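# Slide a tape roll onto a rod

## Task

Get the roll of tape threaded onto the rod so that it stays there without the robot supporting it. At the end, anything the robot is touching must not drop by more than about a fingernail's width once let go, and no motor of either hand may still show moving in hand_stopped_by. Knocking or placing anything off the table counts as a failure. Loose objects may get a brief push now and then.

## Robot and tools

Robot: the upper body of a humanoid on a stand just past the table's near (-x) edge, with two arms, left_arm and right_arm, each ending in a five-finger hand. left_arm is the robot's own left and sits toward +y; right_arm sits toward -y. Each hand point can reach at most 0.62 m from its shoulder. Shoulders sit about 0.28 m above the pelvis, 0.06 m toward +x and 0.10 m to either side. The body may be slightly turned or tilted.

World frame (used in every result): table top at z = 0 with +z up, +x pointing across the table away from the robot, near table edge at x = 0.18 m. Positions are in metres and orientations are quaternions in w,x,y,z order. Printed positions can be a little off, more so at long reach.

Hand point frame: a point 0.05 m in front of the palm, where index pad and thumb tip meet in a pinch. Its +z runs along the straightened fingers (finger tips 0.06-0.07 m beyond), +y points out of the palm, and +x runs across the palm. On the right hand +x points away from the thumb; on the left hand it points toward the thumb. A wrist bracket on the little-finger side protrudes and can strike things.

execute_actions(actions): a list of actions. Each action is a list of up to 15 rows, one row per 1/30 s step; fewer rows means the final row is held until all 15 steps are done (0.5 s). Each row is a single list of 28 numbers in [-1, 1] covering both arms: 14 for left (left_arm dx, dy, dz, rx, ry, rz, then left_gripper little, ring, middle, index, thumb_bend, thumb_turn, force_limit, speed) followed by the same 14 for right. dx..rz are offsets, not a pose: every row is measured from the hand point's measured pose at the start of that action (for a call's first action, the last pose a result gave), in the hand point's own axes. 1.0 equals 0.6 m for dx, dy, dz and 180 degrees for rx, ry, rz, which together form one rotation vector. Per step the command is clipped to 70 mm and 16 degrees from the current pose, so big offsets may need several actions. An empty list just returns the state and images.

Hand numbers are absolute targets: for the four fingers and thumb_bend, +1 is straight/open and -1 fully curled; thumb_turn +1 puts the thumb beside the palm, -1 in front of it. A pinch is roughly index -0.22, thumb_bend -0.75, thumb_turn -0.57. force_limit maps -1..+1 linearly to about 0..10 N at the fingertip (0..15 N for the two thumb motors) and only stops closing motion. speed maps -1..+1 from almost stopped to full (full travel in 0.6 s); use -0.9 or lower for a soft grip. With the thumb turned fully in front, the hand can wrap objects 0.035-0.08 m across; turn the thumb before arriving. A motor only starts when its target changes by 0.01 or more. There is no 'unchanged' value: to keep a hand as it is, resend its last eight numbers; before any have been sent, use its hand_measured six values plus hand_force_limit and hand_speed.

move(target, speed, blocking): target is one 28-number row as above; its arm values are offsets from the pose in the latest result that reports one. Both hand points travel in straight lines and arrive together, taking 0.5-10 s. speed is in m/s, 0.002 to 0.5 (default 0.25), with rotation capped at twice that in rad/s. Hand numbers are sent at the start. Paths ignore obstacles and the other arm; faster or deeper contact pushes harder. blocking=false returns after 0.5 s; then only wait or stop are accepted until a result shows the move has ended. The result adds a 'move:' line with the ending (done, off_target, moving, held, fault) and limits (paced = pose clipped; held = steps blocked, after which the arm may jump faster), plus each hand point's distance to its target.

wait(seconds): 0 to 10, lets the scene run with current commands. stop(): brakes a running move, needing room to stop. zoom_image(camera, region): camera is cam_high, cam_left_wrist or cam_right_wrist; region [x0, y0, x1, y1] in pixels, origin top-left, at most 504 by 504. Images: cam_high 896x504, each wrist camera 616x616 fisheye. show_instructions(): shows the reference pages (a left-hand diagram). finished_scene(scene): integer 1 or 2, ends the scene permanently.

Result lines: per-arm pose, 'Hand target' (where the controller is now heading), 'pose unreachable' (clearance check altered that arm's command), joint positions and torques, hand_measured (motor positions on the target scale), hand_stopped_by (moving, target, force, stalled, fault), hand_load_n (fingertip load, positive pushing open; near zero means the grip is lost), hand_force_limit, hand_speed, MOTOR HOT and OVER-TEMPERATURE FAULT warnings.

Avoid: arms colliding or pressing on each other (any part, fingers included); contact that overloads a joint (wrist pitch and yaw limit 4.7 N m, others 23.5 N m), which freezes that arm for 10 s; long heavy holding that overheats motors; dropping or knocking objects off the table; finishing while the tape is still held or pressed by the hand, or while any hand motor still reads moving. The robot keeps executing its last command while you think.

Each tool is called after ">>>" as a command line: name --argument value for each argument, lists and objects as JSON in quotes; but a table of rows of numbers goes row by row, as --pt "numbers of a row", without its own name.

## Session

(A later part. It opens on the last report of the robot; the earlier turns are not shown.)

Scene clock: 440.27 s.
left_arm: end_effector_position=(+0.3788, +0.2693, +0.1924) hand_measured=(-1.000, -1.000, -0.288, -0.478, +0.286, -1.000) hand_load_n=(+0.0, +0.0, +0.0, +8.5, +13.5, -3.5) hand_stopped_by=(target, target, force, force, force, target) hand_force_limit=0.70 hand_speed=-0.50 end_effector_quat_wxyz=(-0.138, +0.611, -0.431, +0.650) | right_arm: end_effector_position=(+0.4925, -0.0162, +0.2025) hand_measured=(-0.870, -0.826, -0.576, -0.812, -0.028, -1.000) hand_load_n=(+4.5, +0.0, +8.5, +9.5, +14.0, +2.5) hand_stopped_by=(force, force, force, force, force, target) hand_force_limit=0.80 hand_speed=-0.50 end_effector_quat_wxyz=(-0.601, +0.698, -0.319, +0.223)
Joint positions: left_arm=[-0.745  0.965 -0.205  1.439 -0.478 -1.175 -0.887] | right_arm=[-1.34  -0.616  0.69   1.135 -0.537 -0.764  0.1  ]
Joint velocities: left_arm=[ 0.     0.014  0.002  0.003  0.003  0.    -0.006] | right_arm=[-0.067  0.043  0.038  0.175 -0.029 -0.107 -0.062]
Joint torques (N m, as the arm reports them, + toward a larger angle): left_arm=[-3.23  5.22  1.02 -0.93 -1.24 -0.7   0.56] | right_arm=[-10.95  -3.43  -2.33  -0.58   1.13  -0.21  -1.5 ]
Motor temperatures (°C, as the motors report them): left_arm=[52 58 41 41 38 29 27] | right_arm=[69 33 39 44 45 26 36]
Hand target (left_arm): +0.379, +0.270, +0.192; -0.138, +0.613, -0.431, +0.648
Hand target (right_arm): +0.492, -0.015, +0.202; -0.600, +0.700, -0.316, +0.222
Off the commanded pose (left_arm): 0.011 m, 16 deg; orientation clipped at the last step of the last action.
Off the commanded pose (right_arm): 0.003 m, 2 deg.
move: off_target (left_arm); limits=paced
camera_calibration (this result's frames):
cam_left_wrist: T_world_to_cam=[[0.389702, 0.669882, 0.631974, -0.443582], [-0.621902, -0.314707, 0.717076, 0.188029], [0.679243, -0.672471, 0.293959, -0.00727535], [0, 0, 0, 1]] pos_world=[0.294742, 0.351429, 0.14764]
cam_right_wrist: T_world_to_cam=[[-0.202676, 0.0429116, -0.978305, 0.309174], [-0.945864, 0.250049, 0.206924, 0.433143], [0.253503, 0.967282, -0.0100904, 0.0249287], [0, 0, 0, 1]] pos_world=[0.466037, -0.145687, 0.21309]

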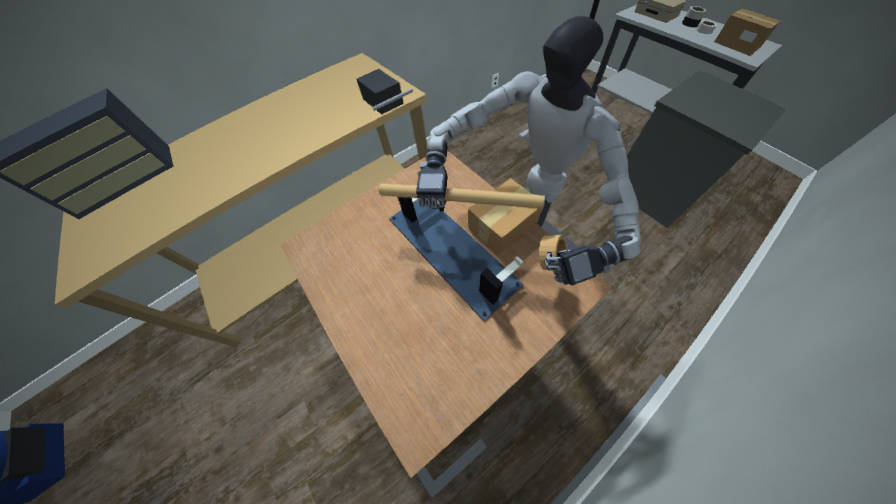

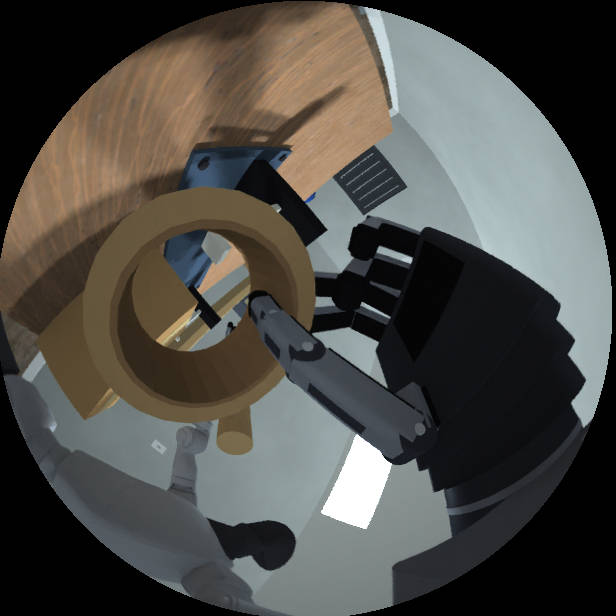

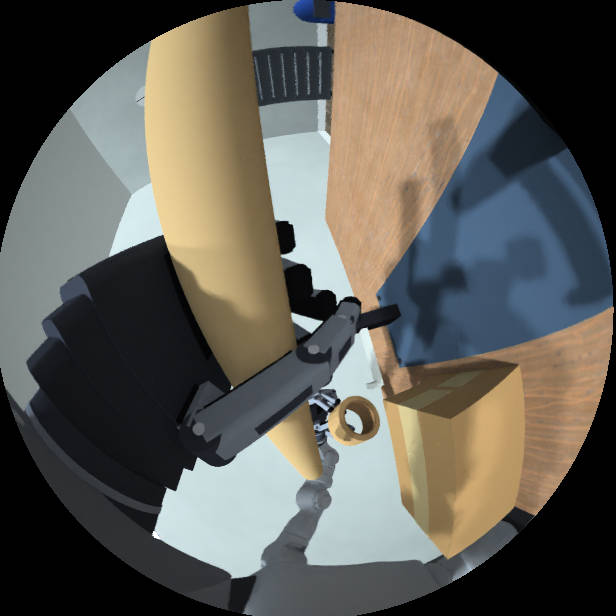

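>>> move --target '[0.13,-0.052,-0.113,0,0,0, -1,-1,-1,-1,-1,-1,0.7,-0.5, 0,0,0,0,0,0, -1,-1,-1,-1,-1,-1,0.8,-0.5]' --speed 0.05

>>> zoom_image --camera "cam_high" --region '[400,130,680,300]'

Scene clock: 454.40 s.
left_arm: end_effector_position=(+0.3118, +0.2665, +0.2847) hand_measured=(-1.000, -1.000, -0.288, -0.478, +0.286, -1.000) hand_load_n=(+0.0, +0.0, +0.0, +8.5, +13.5, -3.5) hand_stopped_by=(target, target, force, force, force, target) hand_force_limit=0.70 hand_speed=-0.50 end_effector_quat_wxyz=(-0.147, +0.612, -0.424, +0.652) | right_arm: end_effector_position=(+0.4924, -0.0154, +0.2029) hand_measured=(-0.870, -0.826, -0.576, -0.812, -0.028, -1.000) hand_load_n=(+4.5, +0.0, +8.5, +9.5, +14.0, +2.5) hand_stopped_by=(force, force, force, force, force, target) hand_force_limit=0.80 hand_speed=-0.50 end_effector_quat_wxyz=(-0.601, +0.699, -0.317, +0.223)
Joint positions: left_arm=[ 0.48   1.44   0.425  0.251 -0.787 -0.726 -0.503] | right_arm=[-1.343 -0.614  0.692  1.139 -0.539 -0.768  0.096]
Joint velocities: left_arm=[-0.002 -0.028  0.051 -0.029  0.014  0.04  -0.007] | right_arm=[-0.014  0.    -0.012 -0.003 -0.002  0.     0.   ]
Joint torques (N m, as the arm reports them, + toward a larger angle): left_arm=[-1.25  3.6   2.91 -0.29 -1.09 -0.95  0.55] | right_arm=[-10.62  -3.68  -2.18  -1.53   1.43   0.03  -1.26]
Motor temperatures (°C, as the motors report them): left_arm=[53 61 40 41 38 28 28] | right_arm=[74 34 38 44 45 26 36]
Hand target (left_arm): +0.311, +0.266, +0.283; -0.147, +0.613, -0.425, +0.650
Hand target (right_arm): +0.493, -0.016, +0.203; -0.601, +0.698, -0.319, +0.223
Off the commanded pose (left_arm): 0.012 m, 1 deg.
Off the commanded pose (right_arm): 0.001 m, 0 deg.
joint sent to its limit (left arm) — the command would take joint 1 (shoulder pitch) past its upper limit, so that joint was sent only as far as its limit.
move: off_target (left_arm)
camera_calibration (this result's frames):
cam_left_wrist: T_world_to_cam=[[0.368568, 0.677859, 0.636133, -0.470617], [-0.62355, -0.327251, 0.709994, 0.0852274], [0.689451, -0.658342, 0.302065, -0.0000949963], [0, 0, 0, 1]] pos_world=[0.226663, 0.34684, 0.238893]
cam_right_wrist: T_world_to_cam=[[-0.201061, 0.0423035, -0.978665, 0.308757], [-0.946943, 0.247339, 0.205236, 0.433593], [0.250744, 0.968005, -0.00967119, 0.0254494], [0, 0, 0, 1]] pos_world=[0.466285, -0.144941, 0.213427]

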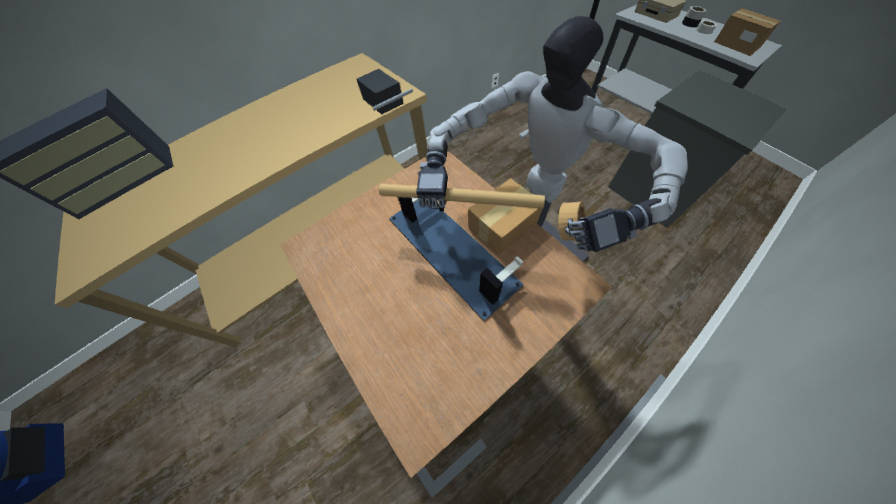

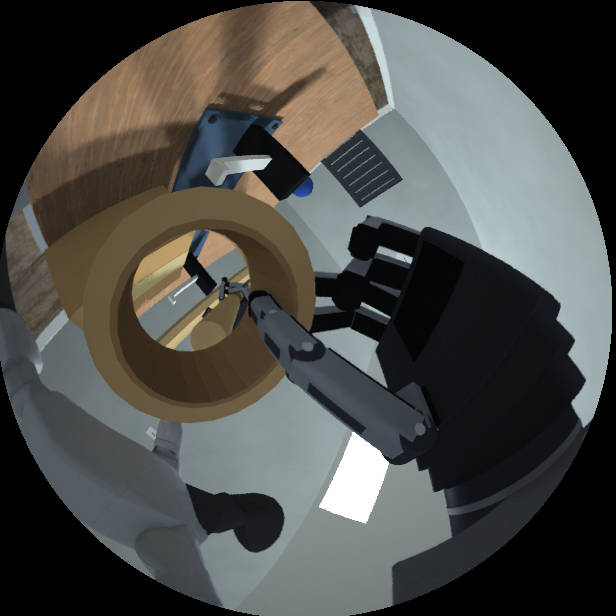

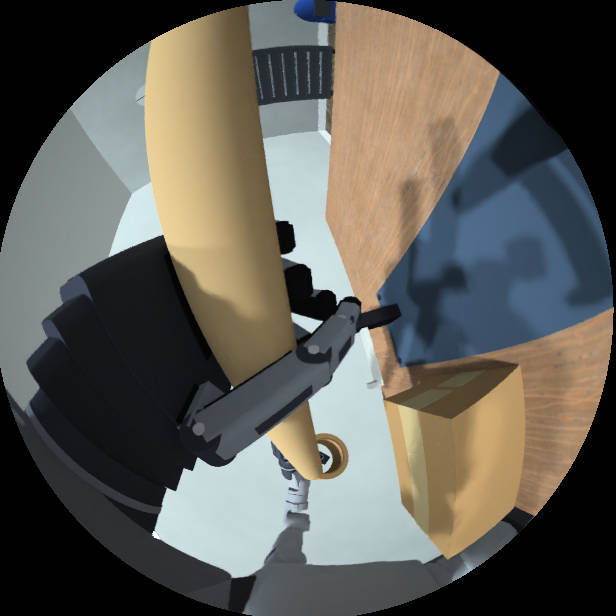

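Region (400, 130, 680, 300) of cam_high's 896x504 image, scaled by 1.800, with more detail than that image has; it fills the top 306 rows of this view, and the rest is white.

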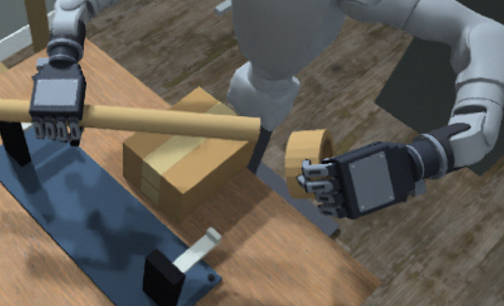

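>>> move --target '[0.077,0.035,0.06,0,0,0, -1,-1,-1,-1,-1,-1,0.7,-0.5, 0,0,0,0,0,0, -1,-1,-1,-1,-1,-1,0.8,-0.5]' --speed 0.02

>>> zoom_image --camera "cam_high" --region '[400,130,680,300]'

Scene clock: 465.67 s.
left_arm: end_effector_position=(+0.3284, +0.2115, +0.2923) hand_measured=(-1.000, -1.000, -0.288, -0.478, +0.286, -1.000) hand_load_n=(+0.0, +0.0, +0.0, +9.0, +13.0, -5.5) hand_stopped_by=(target, target, force, force, force, target) hand_force_limit=0.70 hand_speed=-0.50 end_effector_quat_wxyz=(-0.146, +0.620, -0.418, +0.648) | right_arm: end_effector_position=(+0.4942, -0.0218, +0.2015) hand_measured=(-0.870, -0.826, -0.576, -0.812, -0.028, -1.000) hand_load_n=(+6.0, +0.0, +8.5, +8.5, +14.0, +2.0) hand_stopped_by=(force, force, force, force, force, target) hand_force_limit=0.80 hand_speed=-0.50 end_effector_quat_wxyz=(-0.597, +0.699, -0.322, +0.228)
Joint positions: left_arm=[ 0.482  1.375  0.576 -0.189 -0.644 -0.301 -0.33 ] | right_arm=[-1.34  -0.625  0.692  1.141 -0.541 -0.765  0.098]
Joint velocities: left_arm=[ 0.003 -0.008 -0.012  0.     0.005  0.006  0.   ] | right_arm=[ 0.002  0.002 -0.002  0.003  0.006  0.     0.001]
Joint torques (N m, as the arm reports them, + toward a larger angle): left_arm=[-1.54  3.49  2.76 -0.94 -0.62 -1.26  0.62] | right_arm=[-10.52  -2.14  -2.42  -1.53   1.8   -0.14  -1.49]
Motor temperatures (°C, as the motors report them): left_arm=[51 58 42 41 38 28 28] | right_arm=[75 35 38 44 45 26 35]
Hand target (left_arm): +0.328, +0.207, +0.294; -0.144, +0.614, -0.424, +0.651
Hand target (right_arm): +0.492, -0.015, +0.203; -0.601, +0.699, -0.317, +0.223
Off the commanded pose (left_arm): 0.006 m, 1 deg.
Off the commanded pose (right_arm): 0.007 m, 1 deg.
move: off_target (left_arm, right_arm)
camera_calibration (this result's frames):
cam_left_wrist: T_world_to_cam=[[0.3688, 0.688137, 0.624863, -0.44328], [-0.609061, -0.328923, 0.721703, 0.0642924], [0.702162, -0.646743, 0.297811, -0.0553873], [0, 0, 0, 1]] pos_world=[0.24153, 0.290363, 0.247084]
cam_right_wrist: T_world_to_cam=[[-0.202077, 0.0373619, -0.978657, 0.308451], [-0.942892, 0.26276, 0.204724, 0.435612], [0.2648, 0.964138, -0.0178695, 0.025776], [0, 0, 0, 1]] pos_world=[0.466241, -0.150837, 0.213149]

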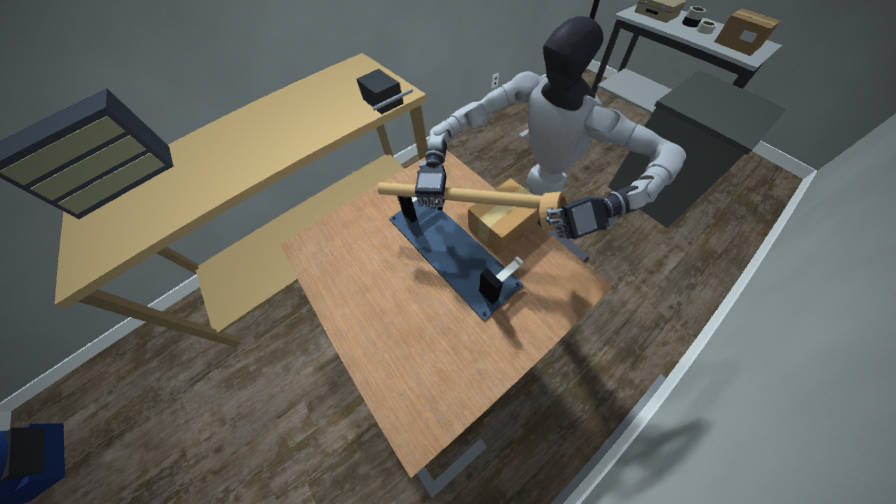

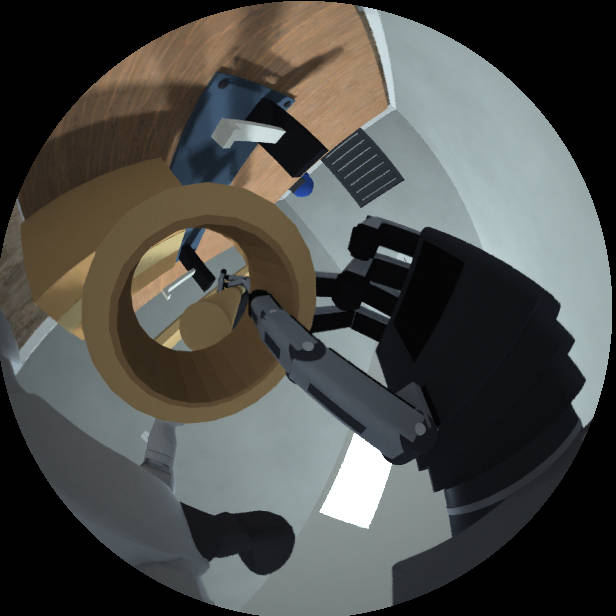

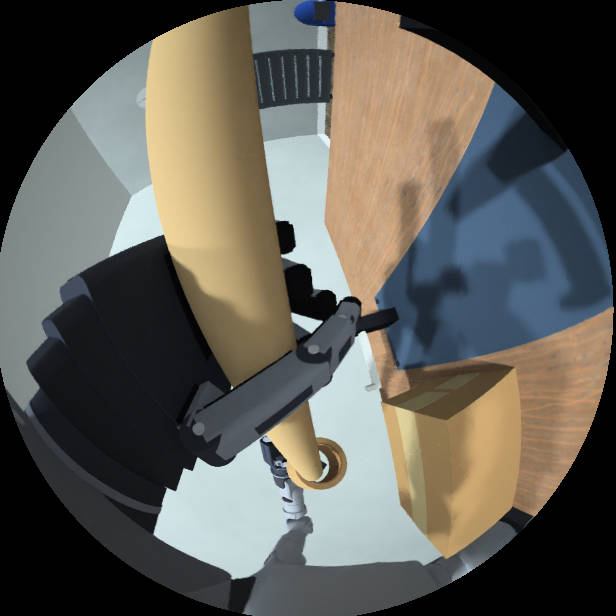

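Region (400, 130, 680, 300) of cam_high's 896x504 image, scaled by 1.800, with more detail than that image has; it fills the top 306 rows of this view, and the rest is white.

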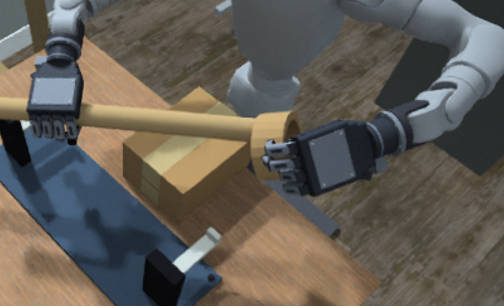

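>>> move --target '[0.048,0.016,0.025,0,0,0, -1,-1,-1,-1,-1,-1,0.7,-0.5, 0,0,0,0,0,0, -1,-1,-1,-1,-1,-1,0.8,-0.5]' --speed 0.02

>>> zoom_image --camera "cam_high" --region '[400,130,680,300]'

Scene clock: 471.00 s.
left_arm: end_effector_position=(+0.3329, +0.1799, +0.3000) hand_measured=(-1.000, -1.000, -0.288, -0.478, +0.286, -1.000) hand_load_n=(+0.0, +0.0, +0.0, +7.5, +14.0, -3.5) hand_stopped_by=(target, target, force, force, force, target) hand_force_limit=0.70 hand_speed=-0.50 end_effector_quat_wxyz=(-0.144, +0.622, -0.420, +0.646) | right_arm: end_effector_position=(+0.4932, -0.0209, +0.1994) hand_measured=(-0.870, -0.826, -0.576, -0.812, -0.028, -1.000) hand_load_n=(+5.5, +0.0, +8.5, +8.5, +14.0, +2.5) hand_stopped_by=(force, force, force, force, force, target) hand_force_limit=0.80 hand_speed=-0.50 end_effector_quat_wxyz=(-0.595, +0.701, -0.321, +0.226)
Joint positions: left_arm=[ 0.472  1.402  0.612 -0.388 -0.654 -0.101 -0.233] | right_arm=[-1.338 -0.622  0.691  1.139 -0.544 -0.764  0.101]
Joint velocities: left_arm=[ 0.     0.003 -0.005 -0.009 -0.005  0.006  0.   ] | right_arm=[ 0.012  0.    -0.011 -0.005 -0.005  0.     0.   ]
Joint torques (N m, as the arm reports them, + toward a larger angle): left_arm=[-1.75  2.99  2.88 -0.48 -0.78 -1.11  0.7 ] | right_arm=[-11.07  -3.3   -2.68  -0.99   1.26  -0.04  -1.51]
Motor temperatures (°C, as the motors report them): left_arm=[50 58 43 41 38 28 28] | right_arm=[76 35 38 44 45 26 36]
Hand target (left_arm): +0.333, +0.179, +0.302; -0.144, +0.621, -0.418, +0.648
Hand target (right_arm): +0.494, -0.022, +0.202; -0.597, +0.699, -0.322, +0.228
Off the commanded pose (left_arm): 0.003 m, 0 deg.
Off the commanded pose (right_arm): 0.003 m, 0 deg.
move: done
camera_calibration (this result's frames):
cam_left_wrist: T_world_to_cam=[[0.37463, 0.686293, 0.623421, -0.429141], [-0.604187, -0.329323, 0.725606, 0.0483773], [0.703285, -0.648497, 0.291275, -0.0794588], [0, 0, 0, 1]] pos_world=[0.24588, 0.25892, 0.255577]
cam_right_wrist: T_world_to_cam=[[-0.206379, 0.0326158, -0.977928, 0.307988], [-0.942857, 0.260565, 0.207668, 0.434171], [0.261587, 0.964905, -0.0230229, 0.0278179], [0, 0, 0, 1]] pos_world=[0.465647, -0.150017, 0.211668]

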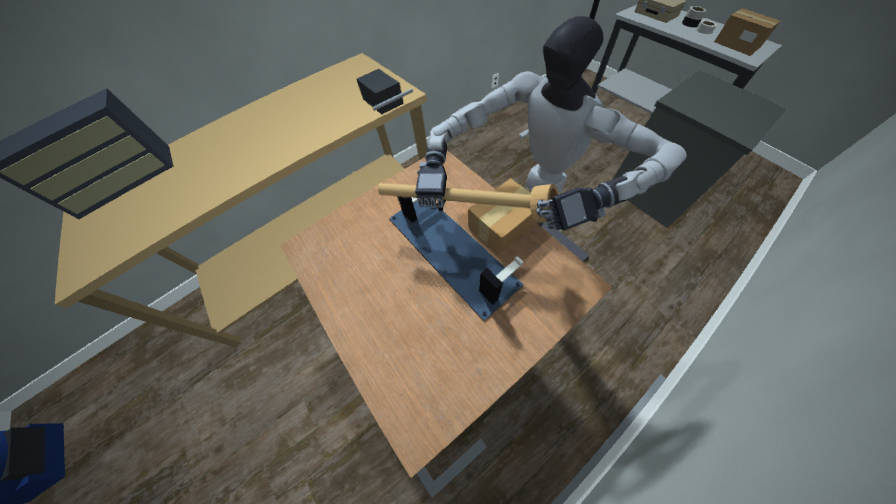

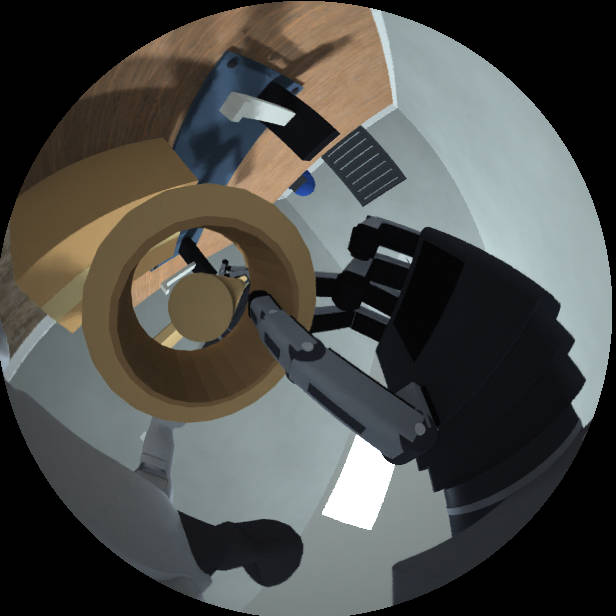

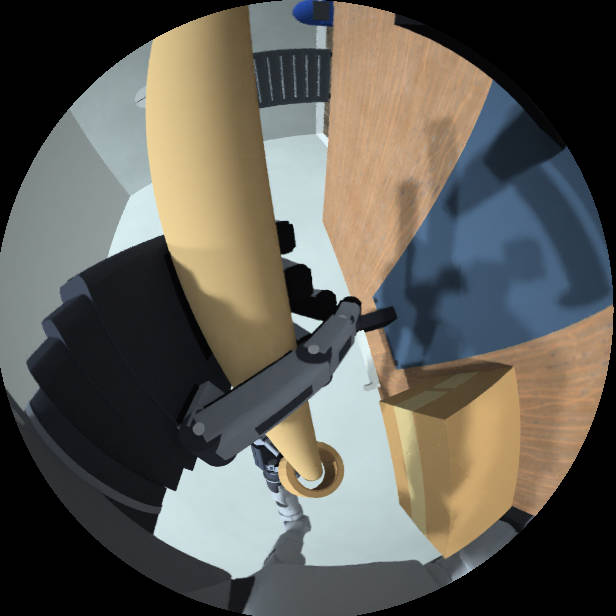

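Region (400, 130, 680, 300) of cam_high's 896x504 image, scaled by 1.800, with more detail than that image has; it fills the top 306 rows of this view, and the rest is white.

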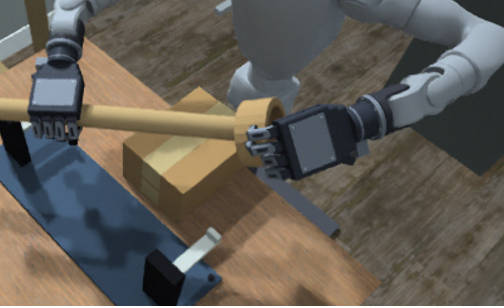

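Working. Continue 5 cm further.

>>> move --target '[0.07,0.035,0.055,0,0,0, -1,-1,-1,-1,-1,-1,0.7,-0.5, 0,0,0,0,0,0, -1,-1,-1,-1,-1,-1,0.8,-0.5]' --speed 0.02

>>> zoom_image --camera "cam_high" --region '[400,130,680,300]'

Scene clock: 477.43 s.
left_arm: end_effector_position=(+0.3495, +0.1290, +0.2988) hand_measured=(-1.000, -1.000, -0.288, -0.478, +0.286, -1.000) hand_load_n=(+0.0, +0.0, +0.5, +7.5, +14.0, -8.0) hand_stopped_by=(target, target, force, force, force, target) hand_force_limit=0.70 hand_speed=-0.50 end_effector_quat_wxyz=(-0.145, +0.633, -0.420, +0.634) | right_arm: end_effector_position=(+0.4936, -0.0274, +0.1947) hand_measured=(-0.870, -0.826, -0.576, -0.812, -0.028, -1.000) hand_load_n=(+7.5, +0.0, +8.5, +7.0, +14.0, +2.0) hand_stopped_by=(force, force, force, force, force, target) hand_force_limit=0.80 hand_speed=-0.50 end_effector_quat_wxyz=(-0.589, +0.702, -0.329, +0.228)
Joint positions: left_arm=[ 0.225  1.57   0.383 -0.592 -0.762  0.174  0.025] | right_arm=[-1.328 -0.63   0.691  1.143 -0.544 -0.762  0.103]
Joint velocities: left_arm=[-0.044  0.005 -0.023  0.008  0.005  0.019  0.   ] | right_arm=[-0.005  0.     0.011  0.006  0.009  0.005  0.   ]
Joint torques (N m, as the arm reports them, + toward a larger angle): left_arm=[-2.63  2.92  2.99 -0.69 -0.42 -1.95  0.71] | right_arm=[-10.12  -2.79  -1.9   -1.43   0.81   0.03  -1.02]
Motor temperatures (°C, as the motors report them): left_arm=[50 57 43 41 38 29 28] | right_arm=[77 35 38 44 45 26 36]
Hand target (left_arm): +0.348, +0.123, +0.307; -0.138, +0.623, -0.420, +0.645
Hand target (right_arm): +0.493, -0.021, +0.199; -0.595, +0.701, -0.321, +0.226
Off the commanded pose (left_arm): 0.011 m, 2 deg.
Off the commanded pose (right_arm): 0.008 m, 1 deg.
move: off_target (left_arm, right_arm)
camera_calibration (this result's frames):
cam_left_wrist: T_world_to_cam=[[0.383001, 0.687058, 0.617463, -0.400982], [-0.579198, -0.342103, 0.739929, 0.0311316], [0.71961, -0.641027, 0.266917, -0.123126], [0, 0, 0, 1]] pos_world=[0.26021, 0.207221, 0.257421]
cam_right_wrist: T_world_to_cam=[[-0.216126, 0.0295073, -0.97592, 0.308027], [-0.936616, 0.276033, 0.215768, 0.432993], [0.275753, 0.960695, -0.0320209, 0.0284817], [0, 0, 0, 1]] pos_world=[0.464267, -0.155972, 0.208096]

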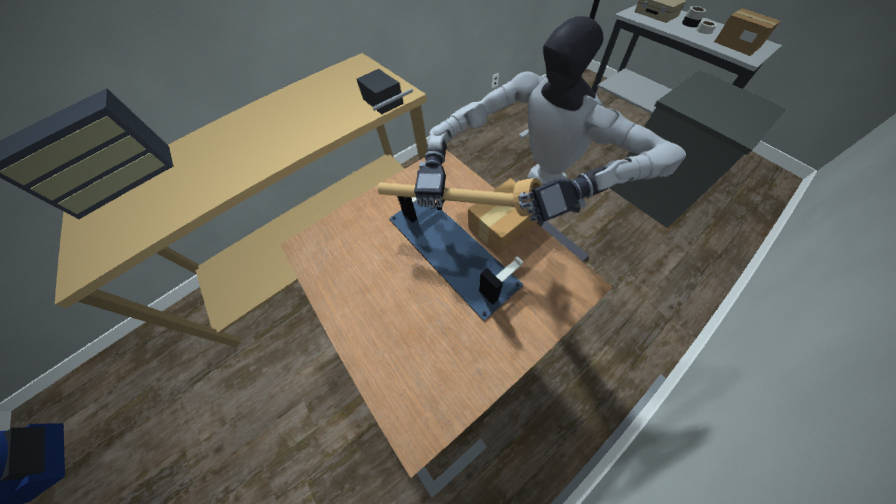

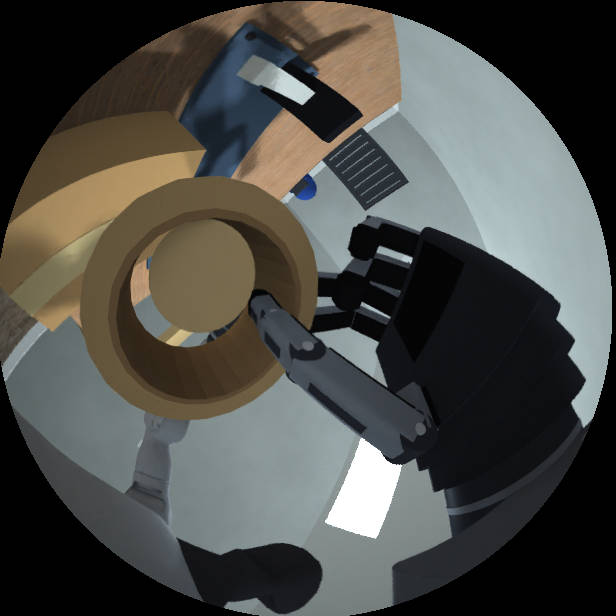

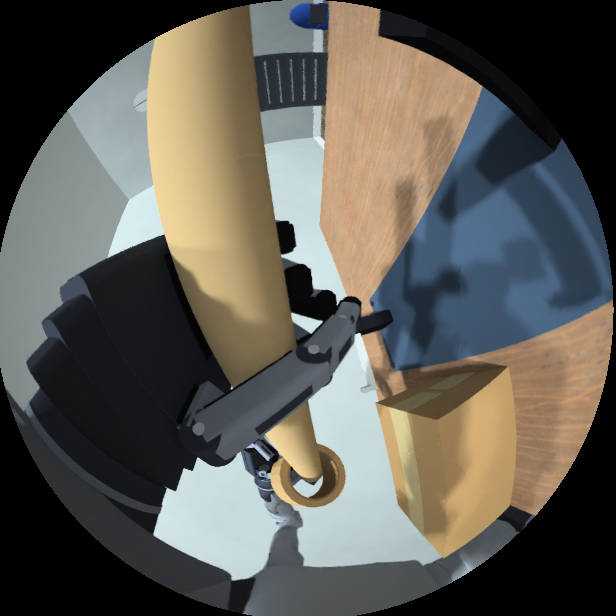

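Region (400, 130, 680, 300) of cam_high's 896x504 image, scaled by 1.800, with more detail than that image has; it fills the top 306 rows of this view, and the rest is white.

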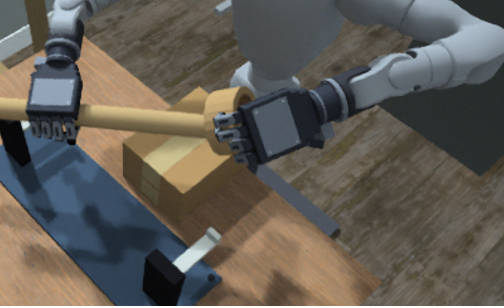

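>>> execute_actions --actions '[[[0,0,0,0,0,0, -1,-1,0.3,0.3,0.35,-1,0.7,-0.7, 0,0,0,0,0,0, -1,-1,-1,-1,-1,-1,0.8,-0.5]],[[0,0,0,0,0,0, -1,-1,0.3,0.3,0.35,-1,0.7,-0.7, 0,0,0,0,0,0, -1,-1,-1,-1,-1,-1,0.8,-0.5]],[[0,0,0,0,0,0, -1,-1,0.3,0.3,0.35,-1,0.7,-0.7, 0,0,0,0,0,0, -1,-1,-1,-1,-1,-1,0.8,-0.5]],[[0,0,0,0,0,0, -1,-1,0.3,0.3,0.35,-1,0.7,-0.7, 0,0,0,0,0,0, -1,-1,-1,-1,-1,-1,0.8,-0.5]]]'

>>> zoom_image --camera "cam_high" --region '[360,130,680,300]'

Scene clock: 484.97 s.
left_arm: end_effector_position=(+0.3493, +0.1295, +0.2966) hand_measured=(-1.000, -1.000, +0.300, +0.300, +0.352, -1.000) hand_load_n=(+0.0, +0.0, +0.0, +0.0, +0.5, -1.0) hand_stopped_by=(target, target, target, target, target, target) hand_force_limit=0.70 hand_speed=-0.70 end_effector_quat_wxyz=(-0.144, +0.636, -0.420, +0.632) | right_arm: end_effector_position=(+0.4936, -0.0283, +0.1935) hand_measured=(-0.870, -0.826, -0.576, -0.812, -0.028, -1.000) hand_load_n=(+6.5, +0.0, +8.5, +8.0, +14.0, +2.0) hand_stopped_by=(force, force, force, force, force, target) hand_force_limit=0.80 hand_speed=-0.50 end_effector_quat_wxyz=(-0.587, +0.704, -0.329, +0.228)
Joint positions: left_arm=[ 0.226  1.57   0.38  -0.592 -0.762  0.178  0.023] | right_arm=[-1.328 -0.63   0.689  1.144 -0.55  -0.761  0.105]
Joint velocities: left_arm=[ 0.     0.     0.     0.    -0.006  0.     0.   ] | right_arm=[ 0.     0.002  0.006  0.    -0.009  0.     0.   ]
Joint torques (N m, as the arm reports them, + toward a larger angle): left_arm=[-2.08  2.9   2.69 -0.14  0.17 -1.32  0.64] | right_arm=[-10.52  -3.23  -2.35  -1.19   1.44  -0.02  -1.41]
Motor temperatures (°C, as the motors report them): left_arm=[50 56 43 41 38 30 28] | right_arm=[77 35 38 44 45 26 35]
Hand target (left_arm): +0.349, +0.130, +0.297; -0.144, +0.636, -0.420, +0.632
Hand target (right_arm): +0.494, -0.028, +0.193; -0.587, +0.704, -0.329, +0.228
Off the commanded pose (left_arm): 0.000 m, 0 deg.
Off the commanded pose (right_arm): 0.000 m, 0 deg.
camera_calibration (this result's frames):
cam_left_wrist: T_world_to_cam=[[0.386713, 0.68675, 0.61549, -0.400556], [-0.57285, -0.344146, 0.743913, 0.0296606], [0.722701, -0.640264, 0.260319, -0.121271], [0, 0, 0, 1]] pos_world=[0.259534, 0.207644, 0.256042]
cam_right_wrist: T_world_to_cam=[[-0.217935, 0.0238914, -0.975671, 0.307518], [-0.935898, 0.27838, 0.215868, 0.433208], [0.276765, 0.960174, -0.0383089, 0.0300356], [0, 0, 0, 1]] pos_world=[0.464145, -0.156783, 0.207671]

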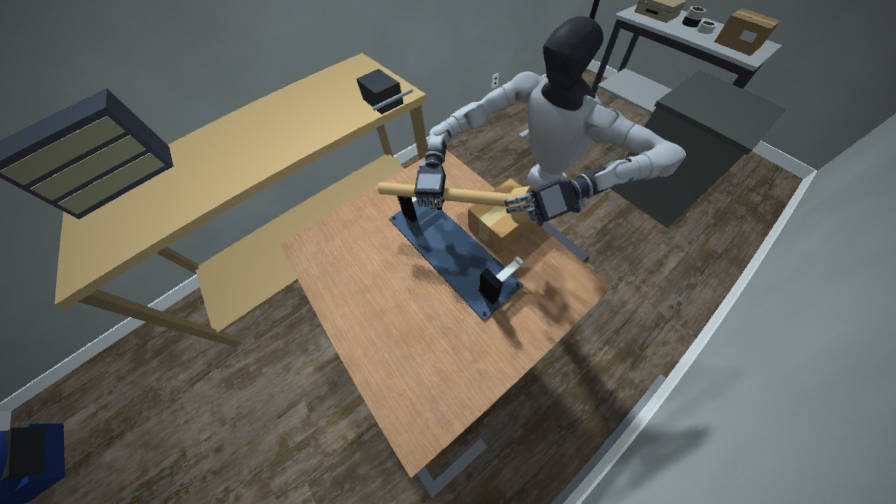

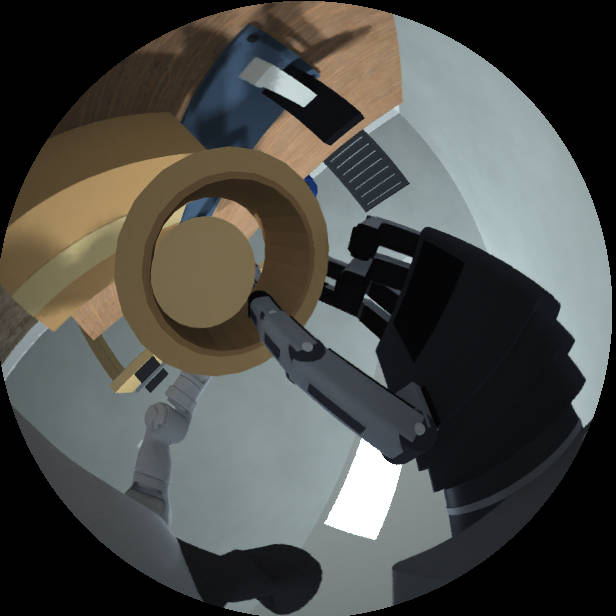

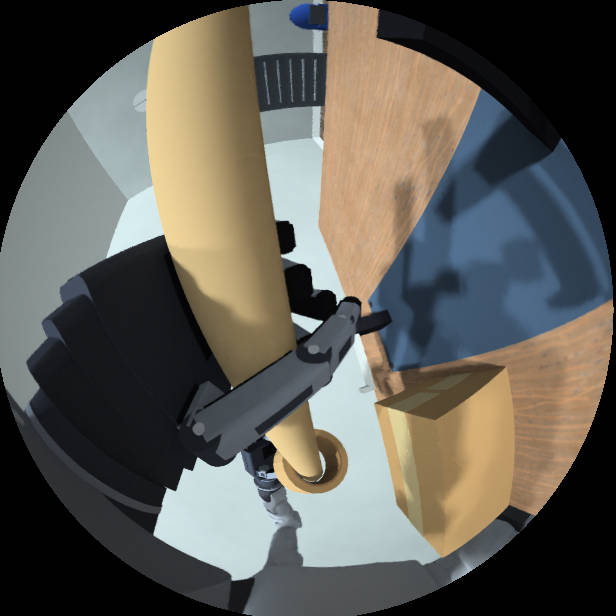

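Region (360, 130, 680, 300) of cam_high's 896x504 image, scaled by 1.575, with more detail than that image has; it fills the top 268 rows of this view, and the rest is white.

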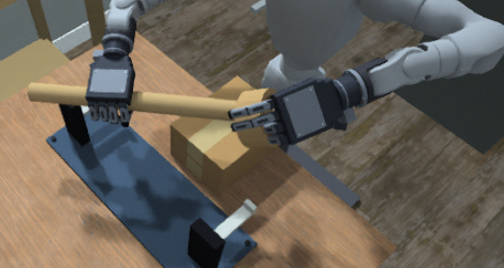

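>>> move --target '[-0.05,-0.03,-0.05,0,0,0, -1,-1,0.3,0.3,0.35,-1,0.7,-0.7, 0,0,0,0,0,0.1, -1,-1,-1,-1,-1,-1,0.8,-0.5]' --speed 0.03

>>> zoom_image --camera "cam_high" --region '[360,130,680,300]'

Scene clock: 496.87 s.
left_arm: end_effector_position=(+0.3341, +0.1773, +0.2968) hand_measured=(-1.000, -1.000, +0.300, +0.300, +0.352, -1.000) hand_load_n=(+0.0, +0.0, +0.0, +1.0, +0.0, +0.0) hand_stopped_by=(target, target, target, target, target, target) hand_force_limit=0.70 hand_speed=-0.70 end_effector_quat_wxyz=(-0.151, +0.637, -0.416, +0.632) | right_arm: end_effector_position=(+0.4905, -0.0263, +0.1921) hand_measured=(-0.870, -0.826, -0.576, -0.812, -0.028, -1.000) hand_load_n=(+6.0, +0.0, +8.5, +8.5, +14.5, +2.0) hand_stopped_by=(force, force, force, force, force, target) hand_force_limit=0.80 hand_speed=-0.50 end_effector_quat_wxyz=(+0.605, -0.650, +0.434, -0.150)
Joint positions: left_arm=[ 0.482  1.402  0.646 -0.455 -0.661  0.007 -0.213] | right_arm=[-1.365 -0.51   0.276  1.443 -0.683 -0.87   0.27 ]
Joint velocities: left_arm=[-0.006  0.002  0.003 -0.023 -0.005  0.     0.   ] | right_arm=[ 0.029  0.    -0.063 -0.067  0.002  0.056  0.043]
Joint torques (N m, as the arm reports them, + toward a larger angle): left_arm=[-1.32  2.77  2.31 -0.52  0.12 -1.18  0.39] | right_arm=[-9.35 -3.57 -2.12 -1.68  1.85  0.02 -1.25]
Motor temperatures (°C, as the motors report them): left_arm=[49 55 43 40 38 30 28] | right_arm=[79 36 39 43 46 27 37]
Hand target (left_arm): +0.333, +0.175, +0.296; -0.150, +0.634, -0.420, +0.632
Hand target (right_arm): +0.493, -0.029, +0.192; +0.609, -0.639, +0.445, -0.149
Off the commanded pose (left_arm): 0.006 m, 1 deg.
Off the commanded pose (right_arm): 0.004 m, 2 deg.
joint sent to its limit (left arm) — the command would take joint 1 (shoulder pitch) past its upper limit, so that joint was sent only as far as its limit.
move: off_target (left_arm, right_arm)
camera_calibration (this result's frames):
cam_left_wrist: T_world_to_cam=[[0.371675, 0.690914, 0.620077, -0.424674], [-0.571896, -0.355742, 0.739177, 0.0404266], [0.731295, -0.629353, 0.26291, -0.0853157], [0, 0, 0, 1]] pos_world=[0.243352, 0.254101, 0.255879]
cam_right_wrist: T_world_to_cam=[[-0.393297, 0.227139, -0.890913, 0.380594], [-0.846488, 0.288752, 0.447303, 0.342003], [0.358853, 0.93007, 0.0787051, -0.034705], [0, 0, 0, 1]] pos_world=[0.451642, -0.152924, 0.188829]

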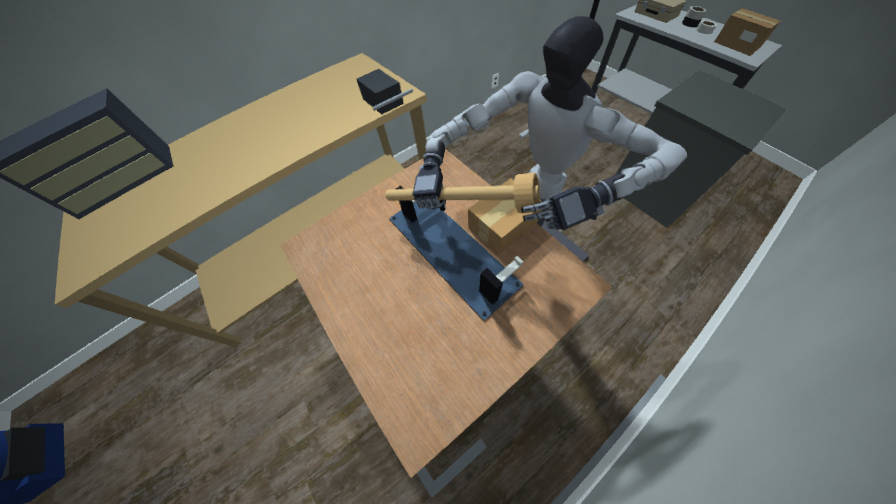

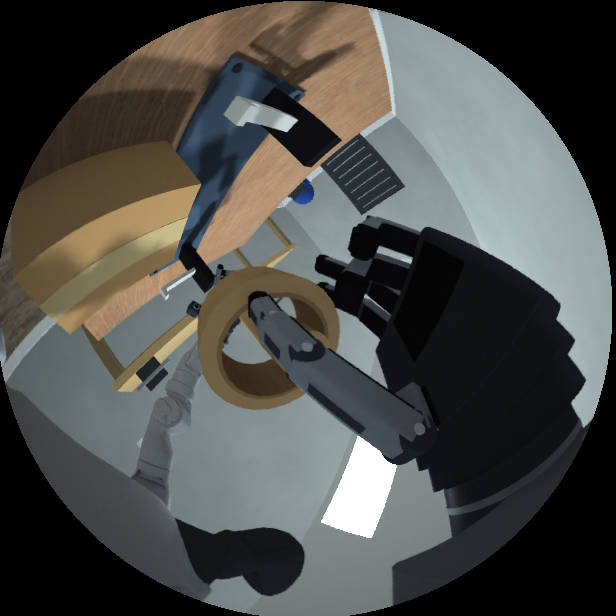

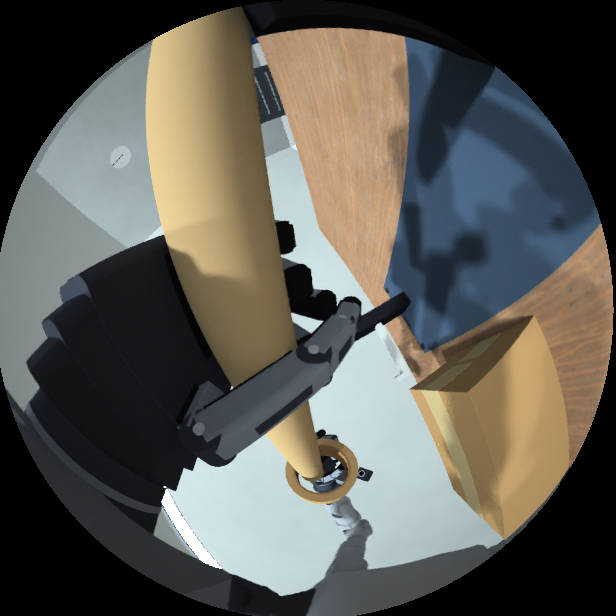

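Region (360, 130, 680, 300) of cam_high's 896x504 image, scaled by 1.575, with more detail than that image has; it fills the top 268 rows of this view, and the rest is white.

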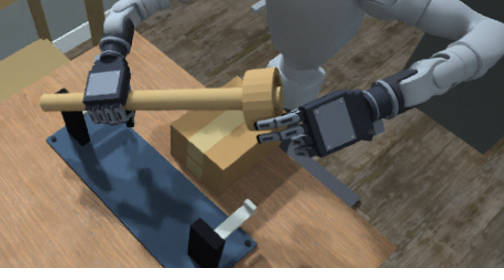

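>>> move --target '[-0.05,-0.06,-0.03,0,0,0, -1,-1,0.3,0.3,0.35,-1,0.7,-0.7, 0,0,0,0,0,0.14, -1,-1,-1,-1,-1,-1,0.8,-0.5]' --speed 0.03

>>> zoom_image --camera "cam_high" --region '[360,100,680,300]'

Scene clock: 508.27 s.
left_arm: end_effector_position=(+0.3345, +0.2270, +0.3061) hand_measured=(-1.000, -1.000, +0.300, +0.300, +0.352, -1.000) hand_load_n=(+0.0, +0.0, +0.0, +0.0, +0.0, +0.0) hand_stopped_by=(target, target, target, target, target, target) hand_force_limit=0.70 hand_speed=-0.70 end_effector_quat_wxyz=(-0.155, +0.635, -0.417, +0.632) | right_arm: end_effector_position=(+0.5086, -0.0411, +0.2522) hand_measured=(-0.870, -0.826, -0.576, -0.814, -0.026, -1.000) hand_load_n=(+11.5, +1.0, +5.5, +4.0, +17.0, -1.0) hand_stopped_by=(force, force, force, force, force, target) hand_force_limit=0.80 hand_speed=-0.50 end_effector_quat_wxyz=(+0.669, -0.524, +0.520, -0.086)
Joint positions: left_arm=[ 0.449  1.39   0.671 -0.151 -0.673 -0.196 -0.44 ] | right_arm=[-1.392 -0.513 -0.203  1.48  -0.685 -0.788  0.498]
Joint velocities: left_arm=[-0.005  0.002  0.015  0.008 -0.021  0.    -0.001] | right_arm=[-0.017 -0.002 -0.012  0.     0.002  0.006  0.003]
Joint torques (N m, as the arm reports them, + toward a larger angle): left_arm=[-1.48  3.36  2.31 -0.15 -0.75 -1.07  0.45] | right_arm=[-2.23  0.46 -0.8   2.64  1.27  0.72  2.32]
Motor temperatures (°C, as the motors report them): left_arm=[49 55 43 40 38 29 27] | right_arm=[74 35 38 43 46 26 36]
Hand target (left_arm): +0.334, +0.227, +0.307; -0.153, +0.635, -0.416, +0.633
Hand target (right_arm): +0.485, -0.027, +0.195; +0.622, -0.536, +0.571, -0.020
Off the commanded pose (left_arm): 0.001 m, 1 deg.
Off the commanded pose (right_arm): 0.064 m, 11 deg.
move: off_target (right_arm)
camera_calibration (this result's frames):
cam_left_wrist: T_world_to_cam=[[0.367398, 0.68704, 0.626893, -0.464707], [-0.575205, -0.36182, 0.733639, 0.0556408], [0.730861, -0.630129, 0.262257, -0.0563385], [0, 0, 0, 1]] pos_world=[0.243913, 0.303904, 0.265277]
cam_right_wrist: T_world_to_cam=[[-0.42283, 0.538748, -0.728674, 0.431491], [-0.763164, 0.221904, 0.606909, 0.249317], [0.488667, 0.812717, 0.317325, -0.163126], [0, 0, 0, 1]] pos_world=[0.452431, -0.155214, 0.214868]

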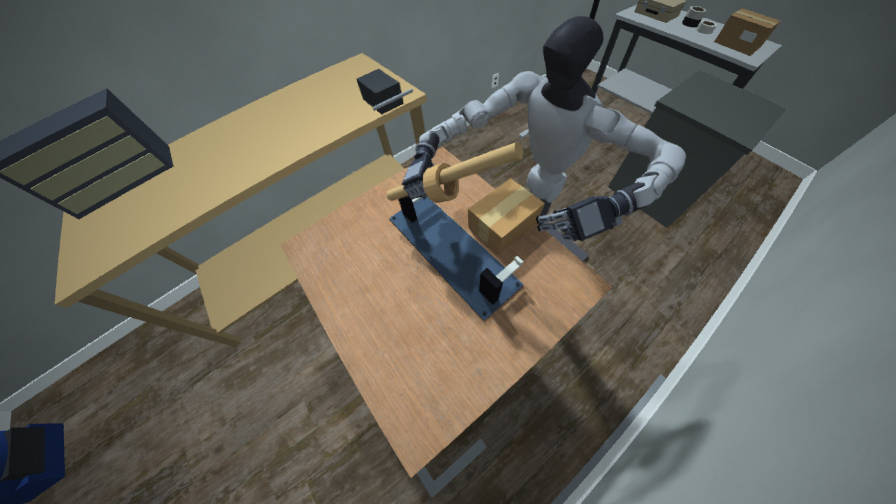

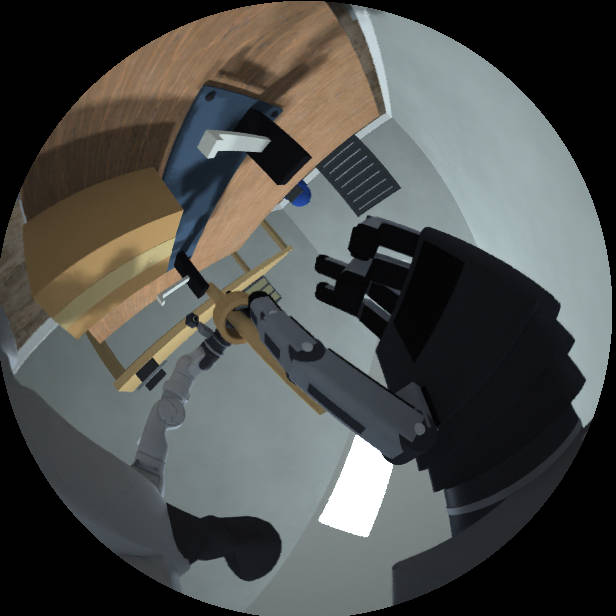

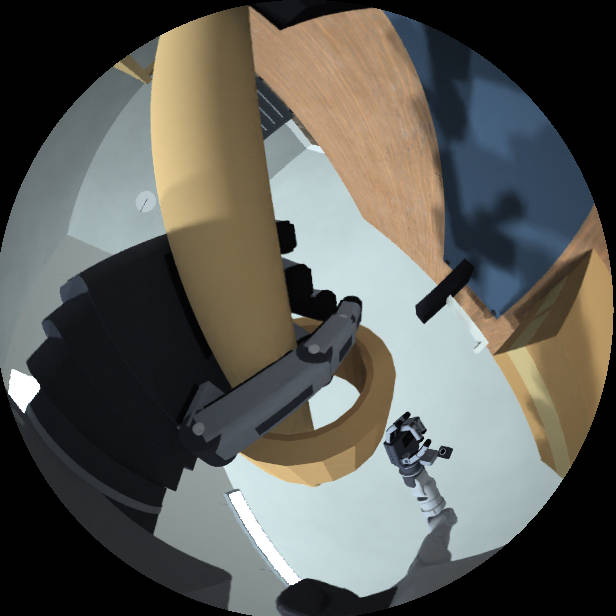

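Region (360, 100, 680, 300) of cam_high's 896x504 image, scaled by 1.575, with more detail than that image has; it fills the top 315 rows of this view, and the rest is white.

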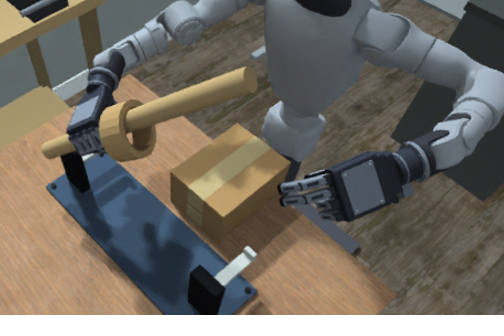

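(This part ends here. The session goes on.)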